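# Reseat two misplaced gears on the furnace tray

## Task

Correct the two wrongly placed gears so that all gears on the furnace tray rest flat on their lugs with the smaller end on top, then release them.

## Robot and tools

Robot and frame. Two 6-joint arms, left_arm and right_arm, each ending in a two-finger parallel gripper. All poses use one scene frame: origin on the table surface midway between the arms, +z up, +x pointing out across the table, and left_arm on the +y side. The names left and right do not refer to sides of any picture. The left_arm base sits at (-0.021, +0.263, 0) m with quat_wxyz (+0.999, 0, 0, +0.036); the right_arm base at (-0.045, -0.350, 0) m with quat_wxyz (+0.997, 0, 0, +0.082). In a gripper's own frame the fingers extend along +z and close along y. The reported end_effector_position is the point between the finger pads, roughly 1 cm short of the fingertips.

execute_actions. Argument actions is a list holding zero or one item, plus optional pictures (true/false; images are included by default).
- Empty list: no new command, just returns the current state.
- Motion: {"rows": [[...]], "steps": n}. steps is 1 to 15 (default 15), each step 1/30 s. rows holds 1 to 15 rows; row k is applied on step k, and the final row repeats if rows run out.
- Wait: {"steps": n} with no rows, n up to 300; it returns once n steps have elapsed since the previous result, and your reply time counts toward them.
Every row is one flat list of 14 numbers covering both arms, even if only one moves: left_arm waist, shoulder, elbow, wrist pitch, wrist yaw, wrist roll, opening, then the same seven for right_arm. The six joint values are absolute target angles in radians in joint space (not Cartesian), on the same scale that Joint positions prints. Opening is an absolute command from -1 (closed) to +1 (fully open).
Stated joint ranges per arm (rad): waist -2.880 to 2.880, shoulder 0.000 to 3.142, elbow 0.000 to 3.019, wrist pitch -1.693 to 1.571, wrist yaw -1.571 to 1.571, wrist roll -2.094 to 2.094. True ends may differ by up to 0.019 rad either way. A call is rejected (nothing sent) if any target exceeds a stated end by more than 0.019 rad and lies further out than that joint's last reading. A target beyond the real end is clipped to it and a "joint sent to its limit" line appears, possibly referring to an earlier action still running. Missing that line does not prove there is room left.

Motion behaviour. Speed is capped: each step the commanded angle may lead the measured one by at most 0.264 (waist), 0.32 (shoulder), 0.276 (elbow), 0.33 (wrist pitch), 0.186 (wrist yaw), 0.522 (wrist roll) rad. If the targets would move a gripper more than 70 mm from where it is measured, the whole arm's targets are pulled back proportionally. The simulation keeps running while you think and write, and the arms keep heading to the last row sent until they have all nearly stopped (slow or blocked counts as stopped) or a step is HELD; after that only a new action makes them move or press further. Fingers already in motion finish moving.

Result lines. The state line gives, per arm, end_effector_position (m) and end_effector_quat_wxyz in the scene frame; at long reach the printed position may be off. Joint positions and Joint velocities give one block per arm: six joints (rad, rad/s), then the finger-pad gap (m, m/s; 0.094 m means fully open). grip_measured is the measured finger opening on the command scale; each gripper's reading can be offset by about 1 mm, consistently within a scene. "joint command not followed" means a clearance check altered or blocked joint targets on some steps; the rest of the row still ran. HELD marks steps on which your row was not (fully) sent. MOTOR HOT appears from 85 °C; at 100 °C an OVER-TEMPERATURE FAULT makes that arm and its gripper go limp until cooled, so the arm drops.

Gripping. Between -1 and +1 the fingers move to the point where grip_measured equals your command. To keep hold, command an opening under grip_measured: about 0.03 lower for a firm grasp, less for a gentler one. Pad force tops out near 50 to 62 N (lower on some grippers), is reduced on parts under about 2 mm thick, and can spike briefly on first contact.

zoom_image. Arguments camera (one of cam_head_left, cam_head_right, cam_high, cam_low, cam_left_wrist, cam_right_wrist) and region [x0, y0, x1, y1] in pixels of that camera's newest image, origin top-left, at most 504 by 504. Images are 504x504 except the wrist cameras at 616x616. Calibration (K, distortion, T_world_to_cam) is given per camera; fixed cameras may be off by a couple of degrees and millimetres, and wrist camera poses follow the arm's joint readings.

read_manual. Optional section, only "licences"; returns URDF licence text and does not move anything.

finished_scene. Argument scene: the number of the current scene. It closes the scene for good and reports whether the goal was met; the gears must still be correctly seated afterwards. Answering without any tool call also ends the run.

Avoid: knocking or placing anything off the table, letting the arms collide or press on each other, dropping or slamming parts, and very hard pushes. Brief outside tugs on held parts or nudges to loose objects can occur. Holding loads for long heats the motors, even while you are thinking.

Each tool is called as a command line: name --argument value for each argument, lists and objects as JSON in quotes; but a table of rows of numbers goes row by row, as --pt "numbers of a row", without its own name.

## Session

execute_actions --actions '[]'

Scene clock: 0.00 s of 6880.00 s.
left_arm: end_effector_position=(+0.7799, +0.4758, +0.3340) grip_measured=+1.000 end_effector_quat_wxyz=(+0.399, -0.056, +0.824, +0.398) | right_arm: end_effector_position=(+0.0978, -0.1280, +0.1114) grip_measured=+1.000 end_effector_quat_wxyz=(-0.049, -0.655, +0.740, -0.147)
Joint positions: left_arm=[ 0.059  2.042  2.027 -0.466 -0.66   0.406  0.094] | right_arm=[ 0.984  1.252  0.808 -1.341  0.227 -0.276  0.094]
Joint velocities: left_arm=[-0.005 -0.005 -0.002  0.002  0.066  0.022  0.   ] | right_arm=[-0.015 -0.015 -0.002  0.007 -0.022 -0.066  0.   ]

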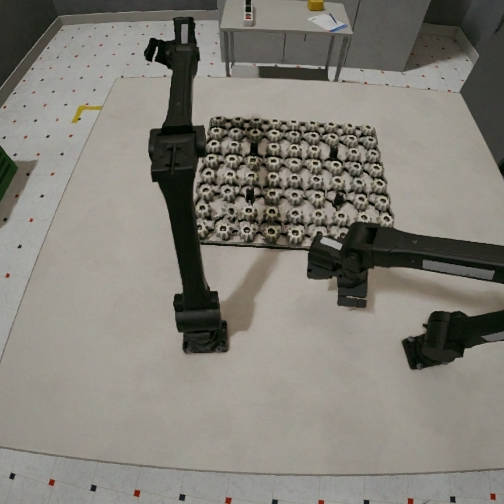

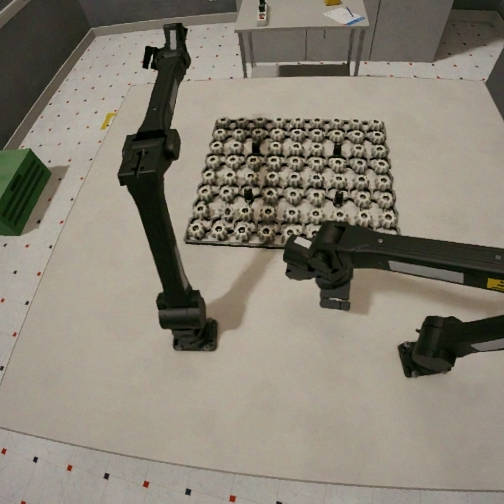

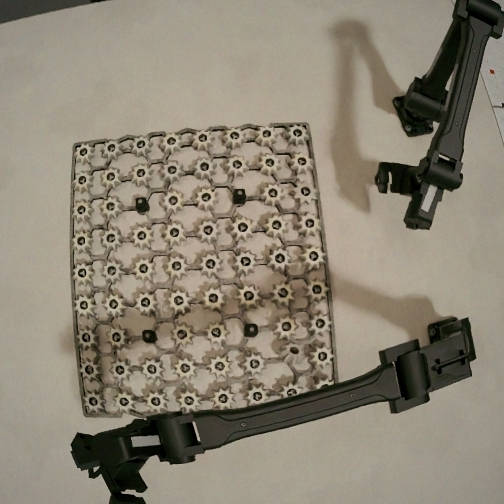

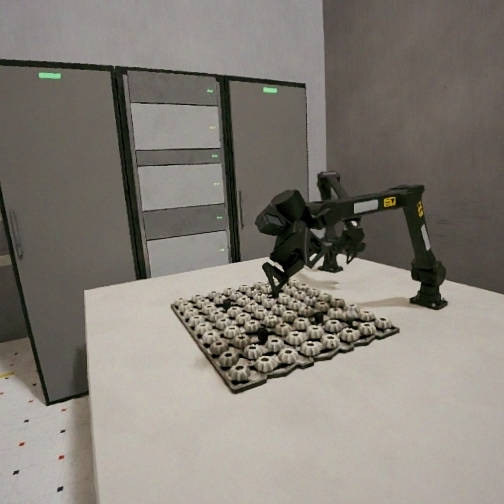

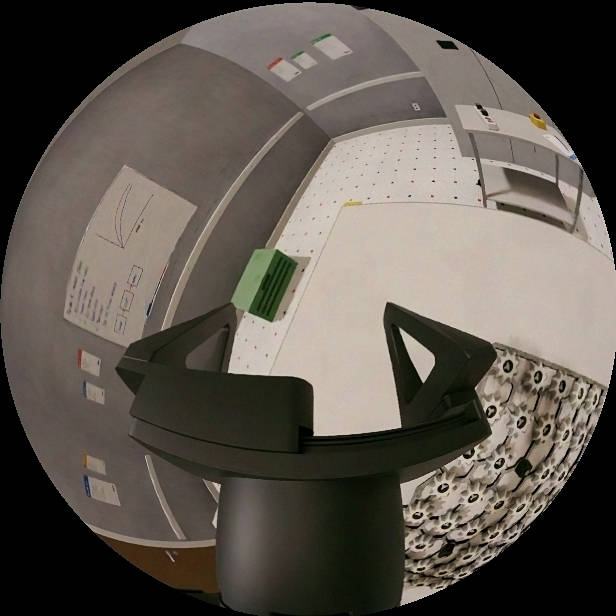

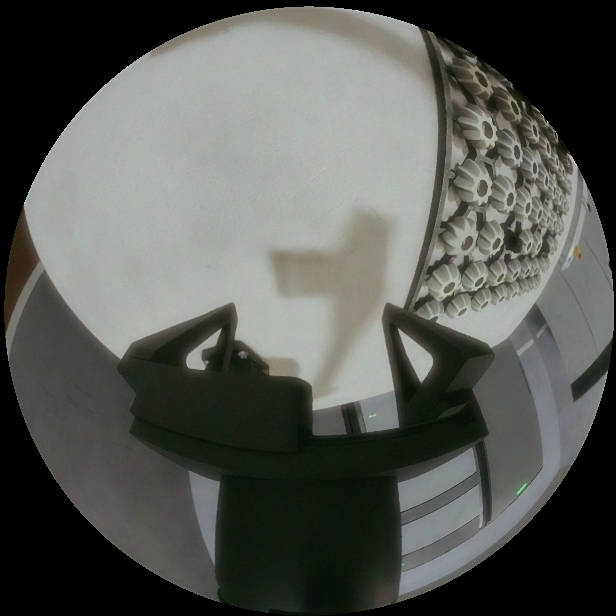

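Move the left arm out of the view first.

execute_actions --actions '[{"rows":[[0.9,1.6,1.6,-0.466,0,0,1,0.984,1.252,0.808,-1.341,0.227,-0.276,1]]}]' --pictures false

execute_actions --actions '[{"steps":90}]'

zoom_image --camera "cam_high" --region '[50, 110, 360, 420]'

zoom_image --camera "cam_head_right" --region '[170, 100, 420, 260]'

Scene clock: 15.07 s of 6880.00 s.
left_arm: end_effector_position=(+0.6507, +0.5991, +0.3343) grip_measured=+1.000 end_effector_quat_wxyz=(+0.446, -0.146, +0.856, +0.218) | right_arm: end_effector_position=(+0.0978, -0.1280, +0.1114) grip_measured=+1.000 end_effector_quat_wxyz=(-0.049, -0.655, +0.740, -0.147)
Joint positions: left_arm=[ 0.352  1.764  1.687 -0.464 -0.17   0.183  0.094] | right_arm=[ 0.984  1.252  0.808 -1.341  0.227 -0.276  0.094]
Joint velocities: left_arm=[ 0.952 -0.503 -0.271  0.007  1.004 -0.359  0.   ] | right_arm=[-0.024  0.005 -0.002 -0.007  0.037 -0.051  0.   ]
Steps of this call (steps 1 to 90: nothing new was sent; then 11.57 s passed at rest; steps 91 to 105: all 15 steps of this action). Readings (joint positions):
91: left_arm=[0.064 2.036 2.016 -0.464 -0.632 0.390] | right_arm=[0.984 1.252 0.808 -1.341 0.227 -0.276]
92: left_arm=[0.068 2.020 1.988 -0.464 -0.600 0.370] | right_arm=[0.984 1.252 0.808 -1.341 0.227 -0.276]
94: left_arm=[0.089 1.983 1.927 -0.464 -0.537 0.333] | right_arm=[0.984 1.252 0.808 -1.341 0.227 -0.276]
98: left_arm=[0.161 1.898 1.807 -0.464 -0.411 0.270] | right_arm=[0.984 1.252 0.808 -1.341 0.227 -0.276]
105: the state above

Scene clock: 18.07 s of 6880.00 s.
left_arm: end_effector_position=(+0.3819, +0.8459, +0.3902) grip_measured=+1.000 end_effector_quat_wxyz=(+0.460, -0.391, +0.758, +0.246) | right_arm: end_effector_position=(+0.0978, -0.1280, +0.1114) grip_measured=+1.000 end_effector_quat_wxyz=(-0.049, -0.655, +0.740, -0.147)
Joint positions: left_arm=[ 0.893  1.618  1.61  -0.464 -0.001  0.015  0.094] | right_arm=[ 0.984  1.252  0.808 -1.341  0.227 -0.276  0.094]
Joint velocities: left_arm=[ 0.005 -0.024 -0.012  0.007  0.022  0.022  0.   ] | right_arm=[-0.005 -0.024 -0.027  0.002 -0.022 -0.022  0.   ]
Steps of this call (steps 1 to 45: the robot went on to your last target; steps 46 to 90: nothing new was sent). Readings (joint positions):
1: left_arm=[0.385 1.748 1.678 -0.464 -0.135 0.172] | right_arm=[0.984 1.252 0.808 -1.341 0.227 -0.276]
2: left_arm=[0.418 1.734 1.671 -0.464 -0.107 0.162] | right_arm=[0.984 1.252 0.808 -1.341 0.227 -0.276]
4: left_arm=[0.487 1.709 1.661 -0.464 -0.067 0.144] | right_arm=[0.984 1.252 0.808 -1.341 0.227 -0.276]
8: left_arm=[0.631 1.674 1.650 -0.464 -0.028 0.114] | right_arm=[0.984 1.252 0.808 -1.341 0.227 -0.276]
90: the state above
All arms were judged still, so your last target was given up. Only a new action makes them travel on or press farther. Fingers that are still opening or closing keep moving.
camera_calibration (this result's frames):
cam_left_wrist: T_world_to_cam=[[0.817532, -0.575387, -0.0238869, 0.187498], [-0.525218, -0.727953, -0.440715, 0.98931], [0.236193, 0.372844, -0.897329, 0.0669267], [0, 0, 0, 1]] pos_world=[0.350511, 0.803102, 0.500538]

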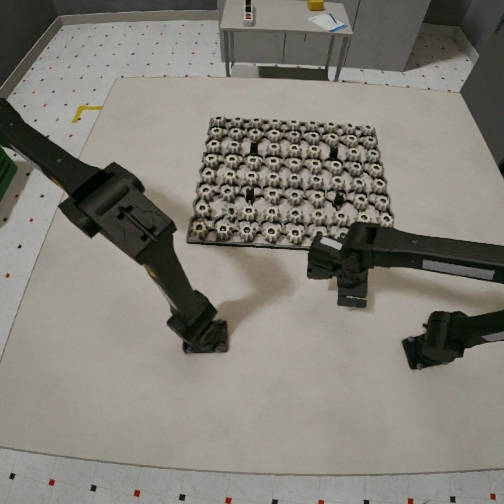

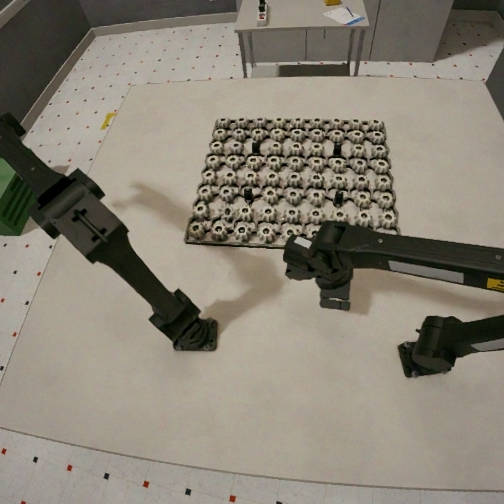

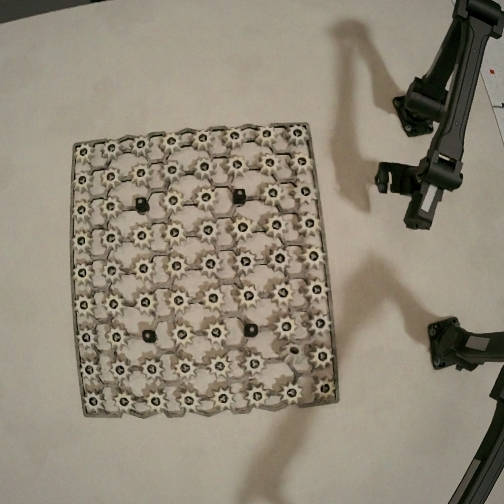

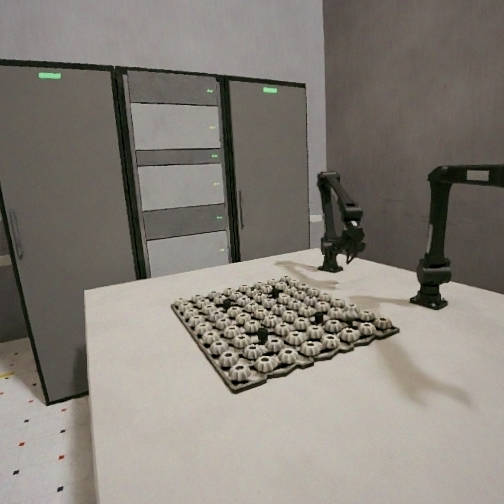

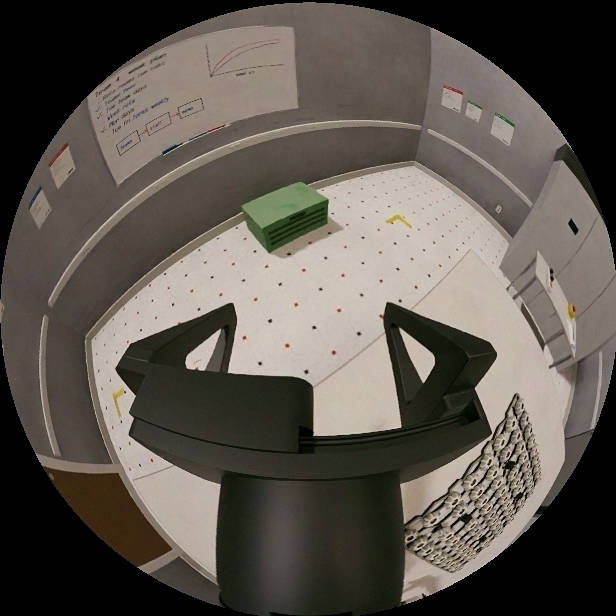

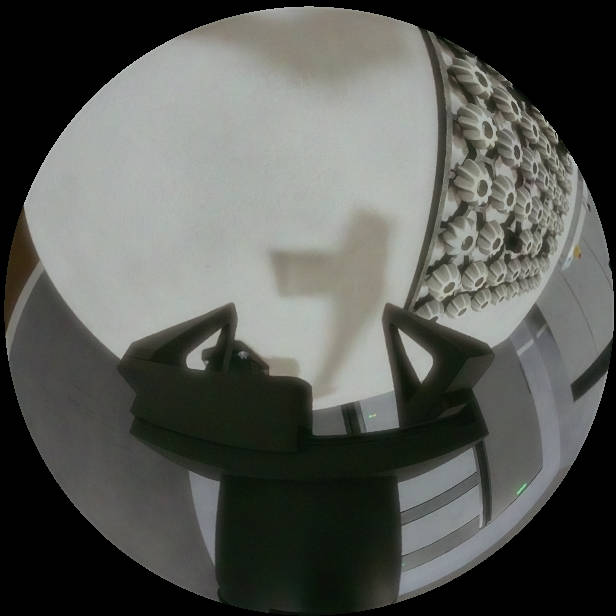

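Region (50, 110, 360, 420) of cam_high's 504x504 image, scaled by 1.626, with more detail than that image has.

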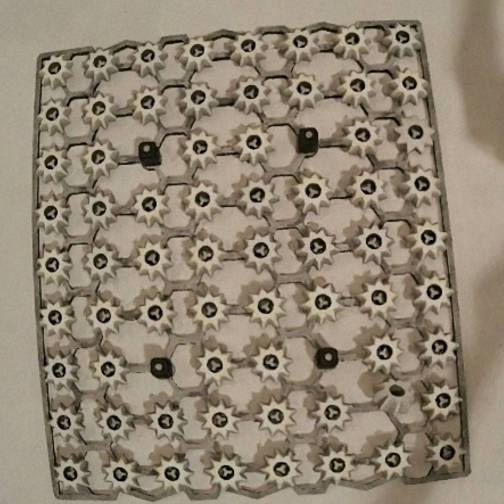

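Region (170, 100, 420, 260) of cam_head_right's 504x504 image, scaled by 2.016, with more detail than that image has; it fills the top 323 rows of this view, and the rest is white.

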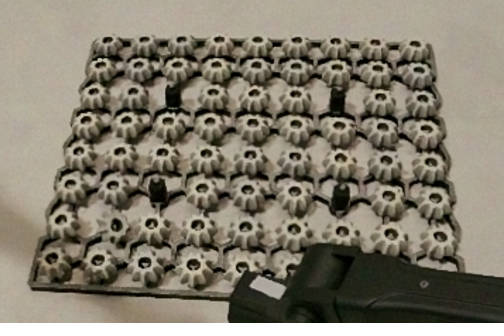

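zoom_image --camera "cam_high" --region '[240, 130, 350, 240]'

zoom_image --camera "cam_high" --region '[235, 305, 345, 415]'

zoom_image --camera "cam_head_left" --region '[180, 170, 300, 250]'

Region (240, 130, 350, 240) of cam_high's 504x504 image, scaled by 4.582, with more detail than that image has.

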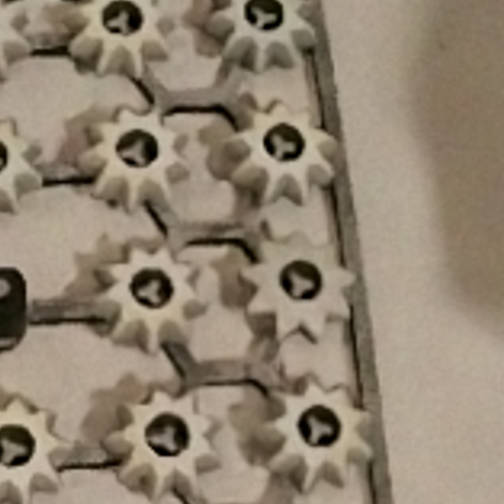

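Region (235, 305, 345, 415) of cam_high's 504x504 image, scaled by 4.582, with more detail than that image has.

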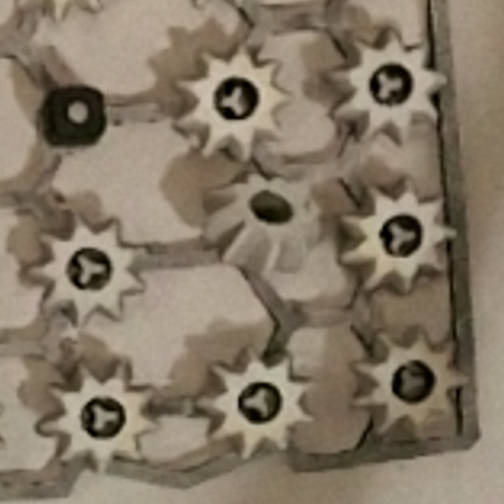

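Region (180, 170, 300, 250) of cam_head_left's 504x504 image, scaled by 4.200, with more detail than that image has.

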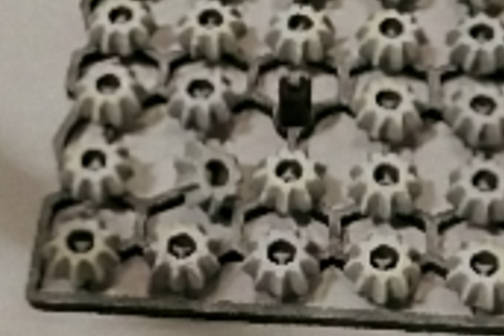

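execute_actions --actions '[{"rows":[[-0.2625,1.5306,1.1385,-1.1787,0,0,0.4,0.277,1.4928,1.0961,-1.1741,0,0,0.4]]}]' --pictures false

execute_actions --actions '[{"steps":120}]'

Scene clock: 89.20 s of 6880.00 s.
left_arm: end_effector_position=(+0.4090, +0.5890, +0.1638) grip_measured=+0.402 end_effector_quat_wxyz=(+0.165, -0.307, +0.936, +0.058) | right_arm: end_effector_position=(+0.2991, -0.1752, +0.0976) grip_measured=+0.402 end_effector_quat_wxyz=(-0.037, -0.259, +0.965, -0.009)
Joint positions: left_arm=[ 0.575  1.573  1.269 -0.914 -0.003  0.015  0.066] | right_arm=[ 0.309  1.501  1.038 -1.184  0.003 -0.051  0.066]
Joint velocities: left_arm=[-0.982 -0.015 -0.603 -1.126  0.051  0.007 -0.   ] | right_arm=[-1.411 -0.024  0.134  0.032  0.007  0.3   -0.001]
Steps of this call (steps 1 to 90: nothing new was sent; then 67.63 s passed at rest; steps 91 to 105: all 15 steps of this action). Readings (joint positions):
91: left_arm=[0.889 1.617 1.603 -0.476 -0.002 0.015] | right_arm=[0.974 1.260 0.814 -1.334 0.182 -0.259]
92: left_arm=[0.883 1.608 1.587 -0.502 -0.003 0.015] | right_arm=[0.949 1.278 0.831 -1.320 0.131 -0.237]
94: left_arm=[0.856 1.590 1.540 -0.560 -0.003 0.015] | right_arm=[0.875 1.337 0.884 -1.284 0.066 -0.198]
98: left_arm=[0.772 1.573 1.443 -0.678 -0.003 0.015] | right_arm=[0.691 1.447 0.985 -1.221 0.013 -0.131]
105: the state above

Scene clock: 93.20 s of 6880.00 s.
left_arm: end_effector_position=(+0.4042, +0.1833, +0.1171) grip_measured=+0.402 end_effector_quat_wxyz=(+0.001, +0.099, +0.995, -0.001) | right_arm: end_effector_position=(+0.3086, -0.1822, +0.1017) grip_measured=+0.402 end_effector_quat_wxyz=(-0.030, -0.226, +0.974, -0.007)
Joint positions: left_arm=[-0.257  1.545  1.148 -1.171  0.001  0.014  0.066] | right_arm=[ 0.282  1.501  1.051 -1.184  0.001 -0.011  0.066]
Joint velocities: left_arm=[-0.015 -0.015  0.002  0.007 -0.007 -0.037  0.   ] | right_arm=[-0.005  0.005  0.002 -0.002 -0.037 -0.007  0.001]
Steps of this call (steps 1 to 45: the robot went on to your last target; steps 46 to 90: nothing new was sent; then 1.00 s passed at rest). Readings (joint positions):
1: left_arm=[0.540 1.573 1.248 -0.952 -0.003 0.015] | right_arm=[0.268 1.501 1.043 -1.184 0.004 -0.043]
2: left_arm=[0.503 1.573 1.229 -0.986 -0.003 0.015] | right_arm=[0.241 1.501 1.047 -1.184 0.004 -0.035]
4: left_arm=[0.420 1.573 1.198 -1.045 -0.003 0.015] | right_arm=[0.224 1.501 1.051 -1.184 0.004 -0.025]
8: left_arm=[0.226 1.573 1.164 -1.117 -0.003 0.015] | right_arm=[0.260 1.501 1.051 -1.184 0.002 -0.016]
90: the state above
All arms were judged still, so your last target was given up. Only a new action makes them travel on or press farther. Fingers that are still opening or closing keep moving.
camera_calibration (this result's frames):
cam_left_wrist: T_world_to_cam=[[-0.206662, -0.97841, -0.00191164, 0.266713], [-0.785619, 0.164775, 0.596366, 0.218459], [-0.583176, 0.124748, -0.80271, 0.429247], [0, 0, 0, 1]] pos_world=[0.477072, 0.171411, 0.21479]
cam_right_wrist: T_world_to_cam=[[0.436883, -0.899377, -0.0159472, -0.291804], [-0.685501, -0.344365, 0.641484, 0.088311], [-0.582428, -0.269322, -0.76697, 0.330084], [0, 0, 0, 1]] pos_world=[0.380272, -0.143132, 0.191861]

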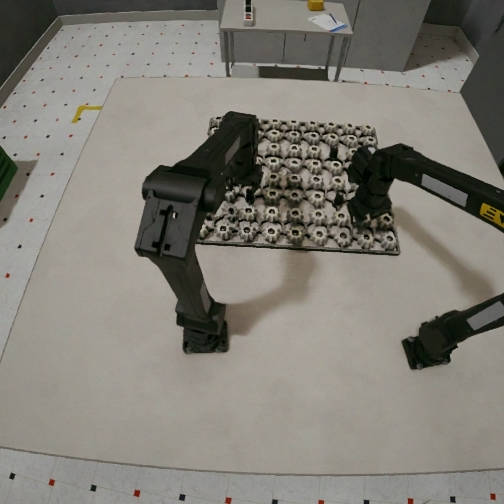

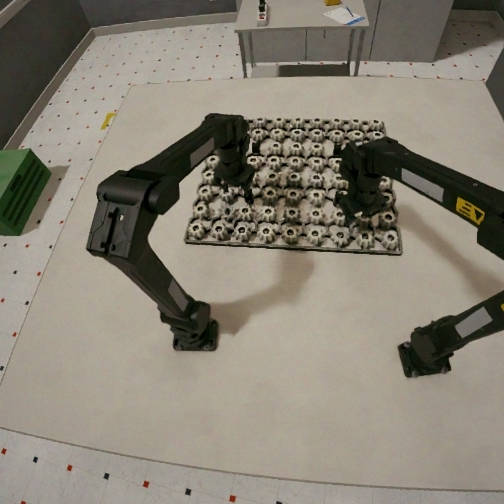

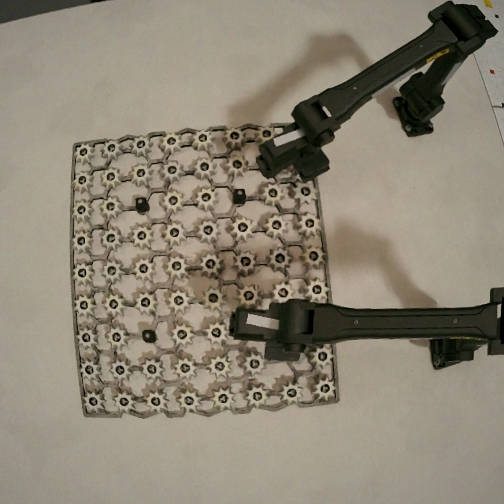

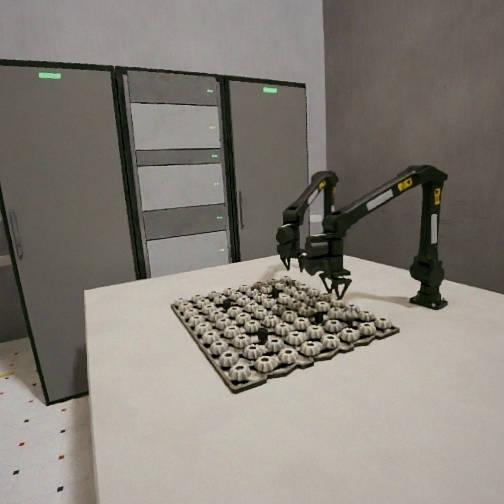

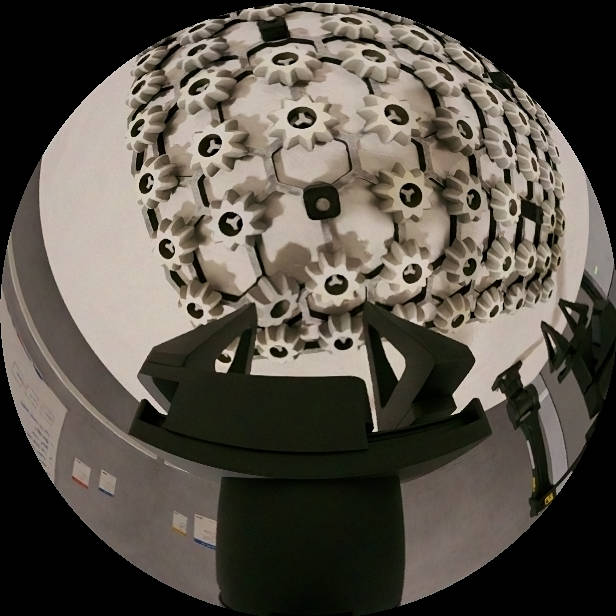

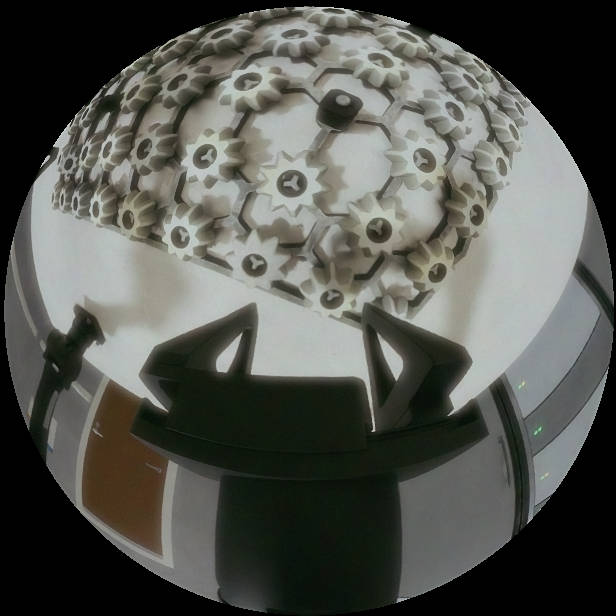

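execute_actions --actions '[{"rows":[[-0.163,1.477,0.9616,-1.0554,0,0.7,0.4,0.410,1.4959,0.9827,-1.0576,0,0,0.4]]}]' --pictures false

execute_actions --actions '[{"steps":60}]'

Scene clock: 117.67 s of 6880.00 s.
left_arm: end_effector_position=(+0.3553, +0.2320, +0.0729) grip_measured=+0.403 end_effector_quat_wxyz=(-0.015, +0.362, +0.932, -0.004) | right_arm: end_effector_position=(+0.2794, -0.1388, +0.0773) grip_measured=+0.402 end_effector_quat_wxyz=(-0.011, -0.289, +0.957, -0.002)
Joint positions: left_arm=[-0.155  1.485  0.949 -1.065 -0.     0.658  0.066] | right_arm=[ 0.415  1.496  0.976 -1.071 -0.001 -0.009  0.066]
Joint velocities: left_arm=[-0.005  0.005 -0.002 -0.012 -0.066  0.168  0.   ] | right_arm=[-0.054  0.005 -0.007 -0.012  0.007  0.051 -0.   ]
Steps of this call (steps 1 to 90: nothing new was sent; then 20.97 s passed at rest; steps 91 to 105: all 15 steps of this action). Readings (joint positions):
91: left_arm=[-0.251 1.540 1.128 -1.145 0.002 0.088] | right_arm=[0.290 1.500 1.042 -1.162 0.004 -0.010]
92: left_arm=[-0.241 1.522 1.087 -1.102 0.003 0.187] | right_arm=[0.306 1.495 1.026 -1.123 0.005 -0.009]
94: left_arm=[-0.202 1.491 1.003 -1.076 0.003 0.364] | right_arm=[0.362 1.495 0.998 -1.085 0.003 -0.009]
98: left_arm=[-0.151 1.485 0.949 -1.076 -0.000 0.554] | right_arm=[0.433 1.496 0.976 -1.076 -0.001 -0.009]
105: the state above

Scene clock: 119.67 s of 6880.00 s.
left_arm: end_effector_position=(+0.3553, +0.2320, +0.0729) grip_measured=+0.403 end_effector_quat_wxyz=(-0.015, +0.374, +0.927, -0.004) | right_arm: end_effector_position=(+0.2797, -0.1393, +0.0773) grip_measured=+0.402 end_effector_quat_wxyz=(-0.011, -0.289, +0.957, -0.002)
Joint positions: left_arm=[-0.155  1.485  0.949 -1.065 -0.     0.686  0.066] | right_arm=[ 0.413  1.496  0.976 -1.071 -0.001 -0.009  0.066]
Joint velocities: left_arm=[ 0.015  0.005 -0.002 -0.012 -0.007 -0.007 -0.001] | right_arm=[-0.024 -0.015  0.002 -0.017 -0.007  0.007 -0.   ]
Steps of this call (steps 1 to 30: the robot went on to your last target; steps 31 to 60: nothing new was sent). Readings (joint positions):
1: left_arm=[-0.155 1.485 0.949 -1.065 -0.000 0.664] | right_arm=[0.413 1.496 0.976 -1.071 -0.001 -0.009]
2: left_arm=[-0.155 1.485 0.949 -1.065 -0.000 0.668] | right_arm=[0.413 1.496 0.976 -1.071 -0.001 -0.009]
4: left_arm=[-0.155 1.485 0.949 -1.065 -0.000 0.674] | right_arm=[0.413 1.496 0.976 -1.071 -0.001 -0.009]
8: left_arm=[-0.155 1.485 0.949 -1.065 -0.000 0.681] | right_arm=[0.413 1.496 0.976 -1.071 -0.001 -0.009]
60: the state above
All arms were judged still, so your last target was given up. Only a new action makes them travel on or press farther. Fingers that are still opening or closing keep moving.
camera_calibration (this result's frames):
cam_left_wrist: T_world_to_cam=[[-0.70117, -0.712802, 0.0165564, 0.416871], [-0.553667, 0.558968, 0.617258, 0.0229868], [-0.449238, 0.423636, -0.786586, 0.241013], [0, 0, 0, 1]] pos_world=[0.413297, 0.182196, 0.168487]
cam_right_wrist: T_world_to_cam=[[0.550007, -0.83496, -0.0182838, -0.26348], [-0.655786, -0.44533, 0.609611, 0.079008], [-0.517143, -0.3233, -0.79249, 0.282336], [0, 0, 0, 1]] pos_world=[0.342736, -0.0935317, 0.170767]

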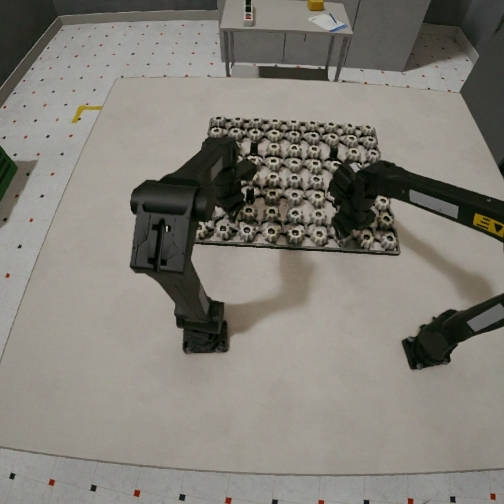

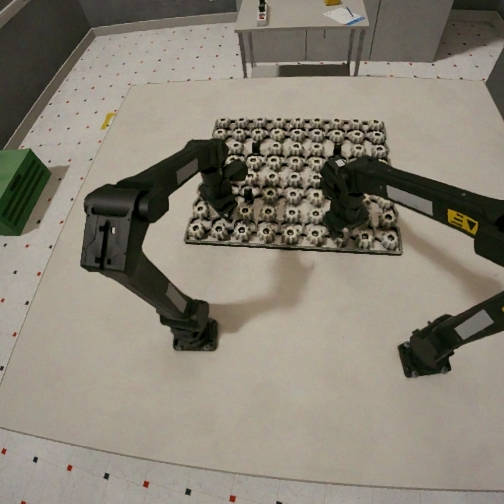

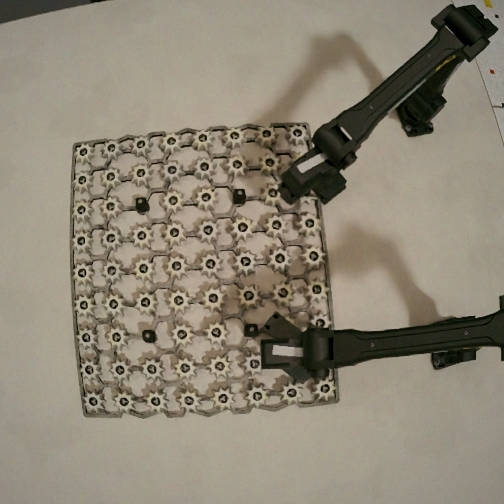

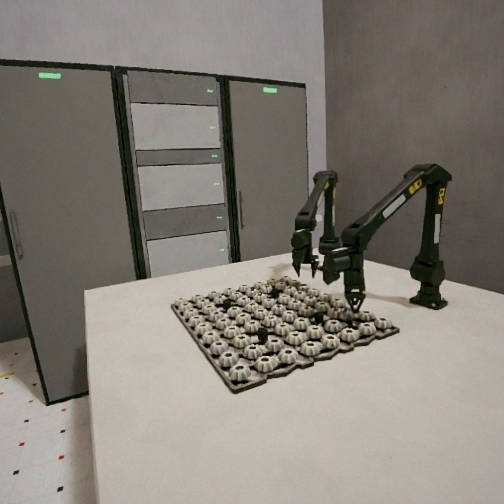

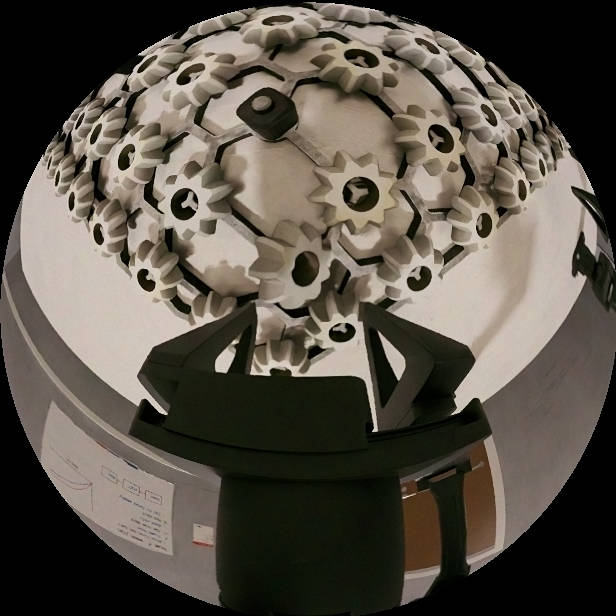

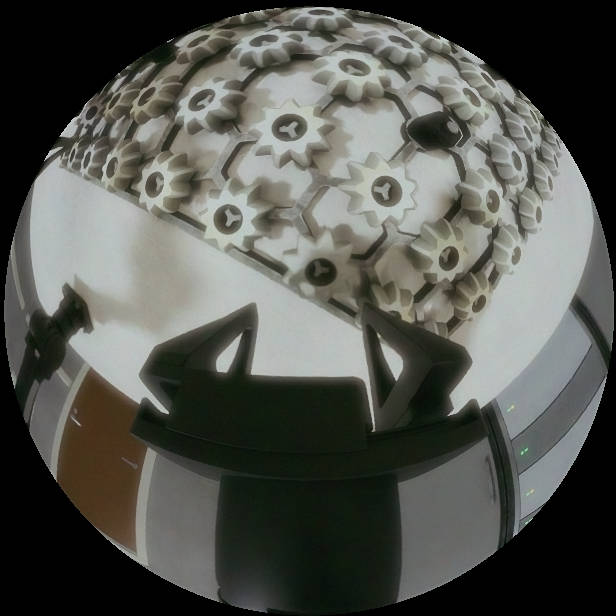

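execute_actions --actions '[{"rows":[[-0.15,1.5707,0.922,-0.902,0,0.7,0.5,0.410,1.5772,0.928,-0.902,0,0,0.4]]}]' --pictures false

execute_actions --actions '[{"steps":45}]'

Scene clock: 148.63 s of 6880.00 s.
left_arm: end_effector_position=(+0.3755, +0.2303, +0.0341) grip_measured=+0.498 end_effector_quat_wxyz=(+0.007, +0.374, +0.927, +0.002) | right_arm: end_effector_position=(+0.2920, -0.1361, +0.0340) grip_measured=+0.402 end_effector_quat_wxyz=(+0.007, -0.286, +0.958, -0.002)
Joint positions: left_arm=[-0.155  1.57   0.925 -0.912 -0.     0.686  0.07 ] | right_arm=[ 0.407  1.574  0.93  -0.915  0.007 -0.009  0.066]
Joint velocities: left_arm=[-0.005  0.005 -0.002 -0.022 -0.125  0.022 -0.   ] | right_arm=[-0.015  0.005 -0.002 -0.007  0.081 -0.051 -0.   ]
Steps of this call (steps 1 to 90: nothing new was sent; then 25.47 s passed at rest; steps 91 to 105: all 15 steps of this action). Readings (joint positions):
91: left_arm=[-0.155 1.488 0.945 -1.040 -0.000 0.686] | right_arm=[0.413 1.500 0.968 -1.044 -0.001 -0.009]
92: left_arm=[-0.155 1.495 0.941 -0.993 -0.000 0.686] | right_arm=[0.413 1.504 0.959 -0.995 -0.001 -0.009]
94: left_arm=[-0.155 1.524 0.940 -0.936 -0.000 0.686] | right_arm=[0.413 1.533 0.945 -0.939 -0.001 -0.009]
98: left_arm=[-0.155 1.566 0.932 -0.913 -0.000 0.686] | right_arm=[0.408 1.572 0.934 -0.917 0.010 -0.009]
105: the state above

Scene clock: 150.13 s of 6880.00 s.
left_arm: end_effector_position=(+0.3755, +0.2303, +0.0341) grip_measured=+0.498 end_effector_quat_wxyz=(+0.007, +0.374, +0.927, +0.002) | right_arm: end_effector_position=(+0.2920, -0.1361, +0.0340) grip_measured=+0.402 end_effector_quat_wxyz=(+0.007, -0.286, +0.958, -0.002)
Joint positions: left_arm=[-0.155  1.57   0.925 -0.912 -0.     0.686  0.07 ] | right_arm=[ 0.407  1.574  0.93  -0.915  0.007 -0.009  0.066]
Joint velocities: left_arm=[ 0.005 -0.015 -0.007  0.012 -0.022  0.007 -0.   ] | right_arm=[-0.005 -0.005 -0.017  0.007 -0.022  0.022 -0.001]
Steps of this call (steps 1 to 15: the robot went on to your last target; steps 16 to 45: nothing new was sent). Readings (joint positions):
1: left_arm=[-0.155 1.570 0.925 -0.912 -0.000 0.686] | right_arm=[0.407 1.574 0.930 -0.915 0.007 -0.009]
2: left_arm=[-0.155 1.570 0.925 -0.912 -0.000 0.686] | right_arm=[0.407 1.574 0.930 -0.915 0.007 -0.009]
4: left_arm=[-0.155 1.570 0.925 -0.912 -0.000 0.686] | right_arm=[0.407 1.574 0.930 -0.915 0.007 -0.009]
8: left_arm=[-0.155 1.570 0.925 -0.912 -0.000 0.686] | right_arm=[0.407 1.574 0.930 -0.915 0.007 -0.009]
45: the state above
All arms were judged still, so your last target was given up. Only a new action makes them travel on or press farther. Fingers that are still opening or closing keep moving.
camera_calibration (this result's frames):
cam_left_wrist: T_world_to_cam=[[-0.701537, -0.712527, -0.0122973, 0.431601], [-0.580533, 0.561401, 0.589754, 0.0695611], [-0.413312, 0.420874, -0.807489, 0.208143], [0, 0, 0, 1]] pos_world=[0.429195, 0.180874, 0.132357]
cam_right_wrist: T_world_to_cam=[[0.545076, -0.838335, -0.00929209, -0.267769], [-0.678692, -0.447731, 0.582164, 0.12218], [-0.492209, -0.311017, -0.813018, 0.25053], [0, 0, 0, 1]] pos_world=[0.35219, -0.0918568, 0.130068]

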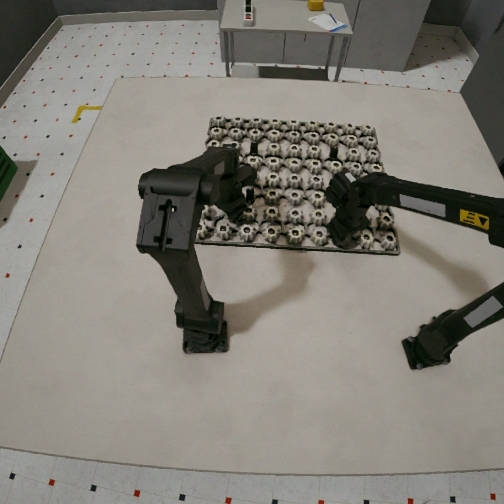

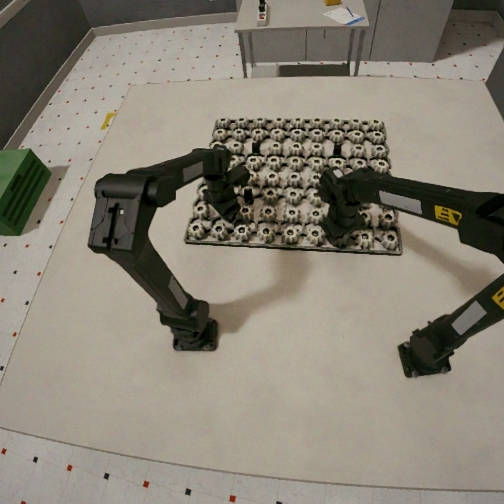

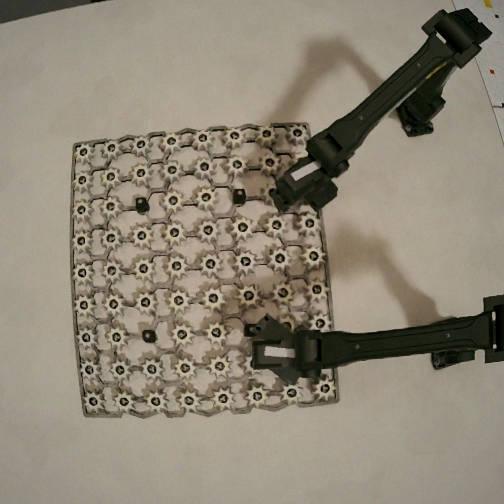

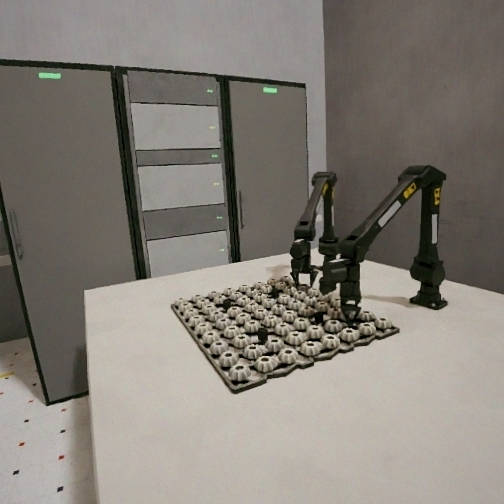

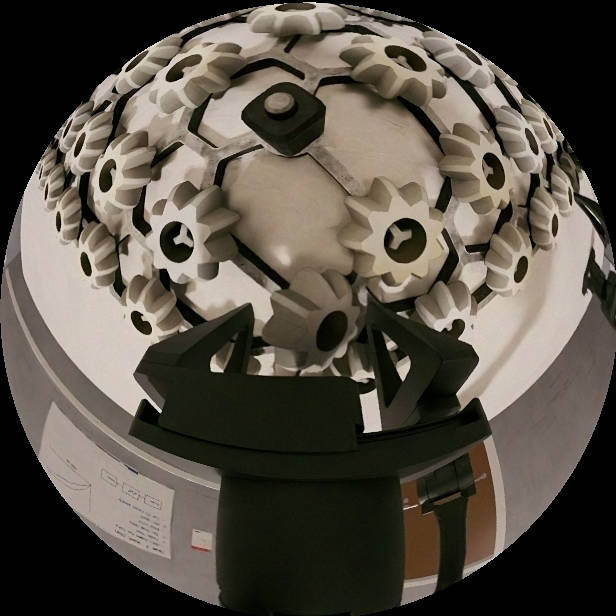

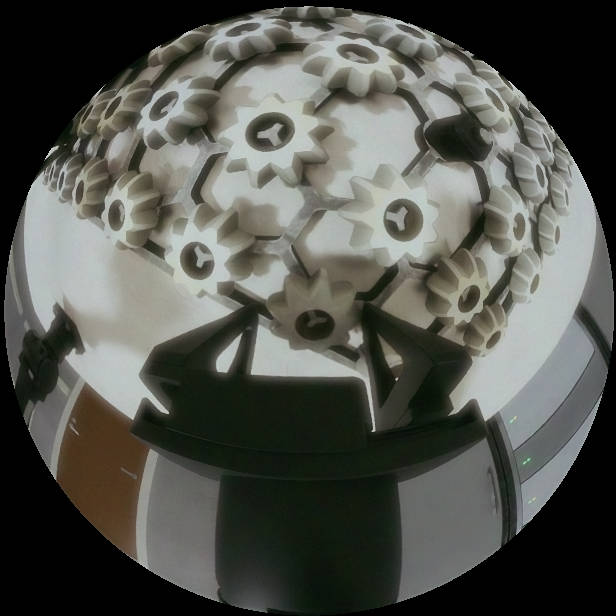

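Lower elbow slightly, then close.

execute_actions --actions '[{"rows":[[-0.15,1.5707,0.908,-0.902,0,0.7,0.5,0.407,1.5772,0.918,-0.902,0,0,0.4],[-0.15,1.5707,0.908,-0.902,0,0.7,0.5,0.407,1.5772,0.918,-0.902,0,0,0.4],[-0.15,1.5707,0.908,-0.902,0,0.7,0.5,0.407,1.5772,0.918,-0.902,0,0,0.4],[-0.15,1.5707,0.908,-0.902,0,0.7,0.5,0.407,1.5772,0.918,-0.902,0,0,0.4],[-0.15,1.5707,0.908,-0.902,0,0.7,0.5,0.407,1.5772,0.918,-0.902,0,0,0.4],[-0.15,1.5707,0.908,-0.902,0,0.7,0.5,0.407,1.5772,0.918,-0.902,0,0,0.4],[-0.15,1.5707,0.908,-0.902,0,0.7,0.5,0.407,1.5772,0.918,-0.902,0,0,0.4],[-0.15,1.5707,0.908,-0.902,0,0.7,0.5,0.407,1.5772,0.918,-0.902,0,0,0.4],[-0.15,1.5707,0.908,-0.902,0,0.7,-0.3,0.407,1.5772,0.918,-0.902,0,0,-0.3]]}]' --pictures false

execute_actions --actions '[{"steps":30}]'

Scene clock: 161.40 s of 6880.00 s.
left_arm: end_effector_position=(+0.3716, +0.2314, +0.0321) grip_measured=-0.154 end_effector_quat_wxyz=(+0.004, +0.372, +0.928, +0.002) | right_arm: end_effector_position=(+0.2911, -0.1393, +0.0319) grip_measured=+0.199 end_effector_quat_wxyz=(+0.006, -0.283, +0.959, -0.003)
Joint positions: left_arm=[-0.153  1.567  0.916 -0.911 -0.002  0.682  0.04 ] | right_arm=[ 0.402  1.574  0.923 -0.911  0.009 -0.009  0.056]
Joint velocities: left_arm=[-0.005 -0.005 -0.007 -0.007 -0.007  0.037 -0.001] | right_arm=[-0.005 -0.005 -0.012  0.002 -0.051 -0.066 -0.   ]
Steps of this call (steps 1 to 90: nothing new was sent; then 7.77 s passed at rest; steps 91 to 105: all 15 steps of this action). Readings (joint positions):
91: left_arm=[-0.155 1.570 0.925 -0.912 -0.000 0.686] | right_arm=[0.407 1.574 0.929 -0.914 0.007 -0.009]
92: left_arm=[-0.155 1.570 0.923 -0.911 -0.000 0.686] | right_arm=[0.407 1.574 0.928 -0.913 0.007 -0.009]
94: left_arm=[-0.155 1.570 0.920 -0.911 -0.000 0.686] | right_arm=[0.407 1.574 0.926 -0.912 0.007 -0.009]
98: left_arm=[-0.155 1.570 0.917 -0.911 -0.000 0.686] | right_arm=[0.407 1.574 0.924 -0.911 0.007 -0.009]
105: the state above

Scene clock: 162.40 s of 6880.00 s.
left_arm: end_effector_position=(+0.3716, +0.2314, +0.0321) grip_measured=-0.154 end_effector_quat_wxyz=(+0.004, +0.372, +0.928, +0.002) | right_arm: end_effector_position=(+0.2911, -0.1393, +0.0319) grip_measured=+0.199 end_effector_quat_wxyz=(+0.006, -0.283, +0.959, -0.003)
Joint positions: left_arm=[-0.153  1.567  0.916 -0.911 -0.002  0.682  0.04 ] | right_arm=[ 0.402  1.574  0.923 -0.911  0.009 -0.009  0.056]
Joint velocities: left_arm=[ 0.005 -0.005  0.007  0.002  0.022  0.022 -0.001] | right_arm=[-0.024  0.005 -0.002 -0.007  0.007 -0.022 -0.   ]
Steps of this call (steps 1 to 15: the robot went on to your last target; steps 16 to 30: nothing new was sent). Readings (joint positions):
1: left_arm=[-0.153 1.567 0.916 -0.911 -0.002 0.682] | right_arm=[0.402 1.574 0.923 -0.911 0.009 -0.009]
2: left_arm=[-0.153 1.567 0.916 -0.911 -0.002 0.682] | right_arm=[0.402 1.574 0.923 -0.911 0.009 -0.009]
4: left_arm=[-0.153 1.567 0.916 -0.911 -0.002 0.682] | right_arm=[0.402 1.574 0.923 -0.911 0.009 -0.009]
8: left_arm=[-0.153 1.567 0.916 -0.911 -0.002 0.682] | right_arm=[0.402 1.574 0.923 -0.911 0.009 -0.009]
30: the state above
All arms were judged still, so your last target was given up. Only a new action makes them travel on or press farther. Fingers that are still opening or closing keep moving.
camera_calibration (this result's frames):
cam_left_wrist: T_world_to_cam=[[-0.698317, -0.715722, -0.00977991, 0.429021], [-0.579802, 0.557584, 0.594078, 0.0683068], [-0.419742, 0.420525, -0.804348, 0.206894], [0, 0, 0, 1]] pos_world=[0.426039, 0.181969, 0.130031]
cam_right_wrist: T_world_to_cam=[[0.54024, -0.841471, -0.00817746, -0.269002], [-0.679913, -0.442201, 0.584958, 0.122433], [-0.495842, -0.310458, -0.811022, 0.248482], [0, 0, 0, 1]] pos_world=[0.351777, -0.0950743, 0.127706]

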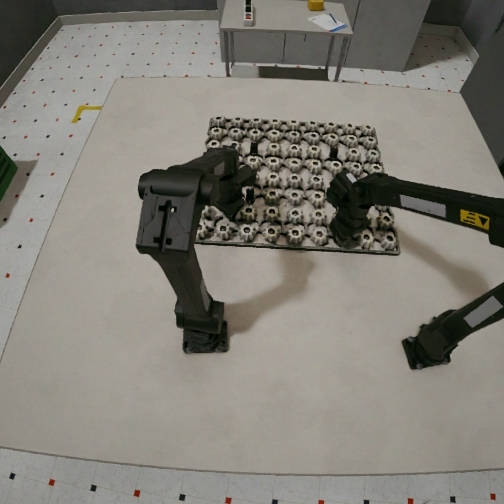

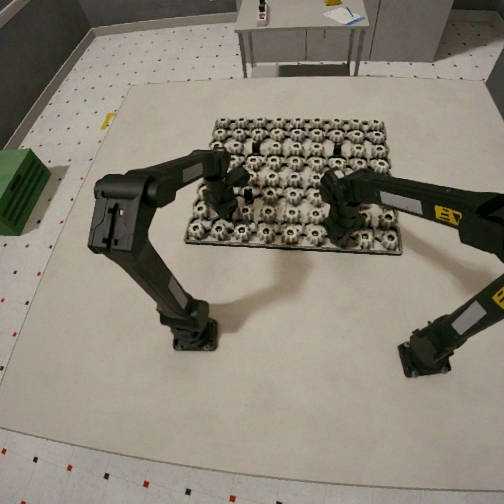

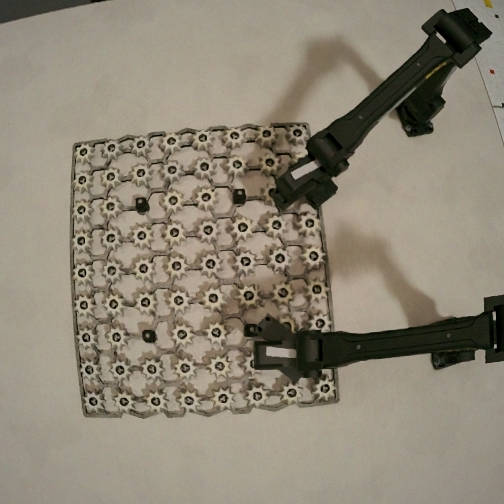

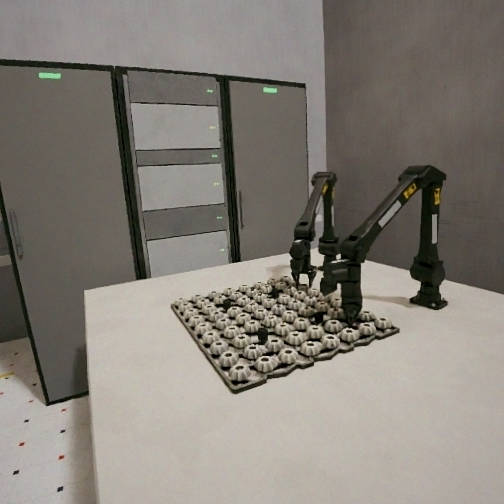

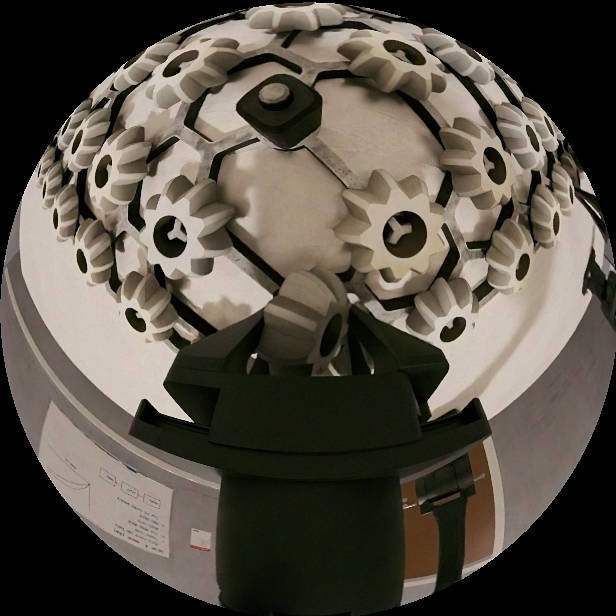

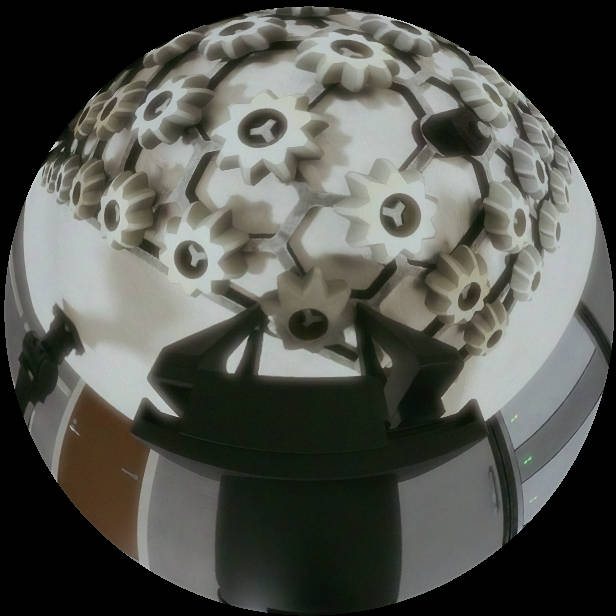

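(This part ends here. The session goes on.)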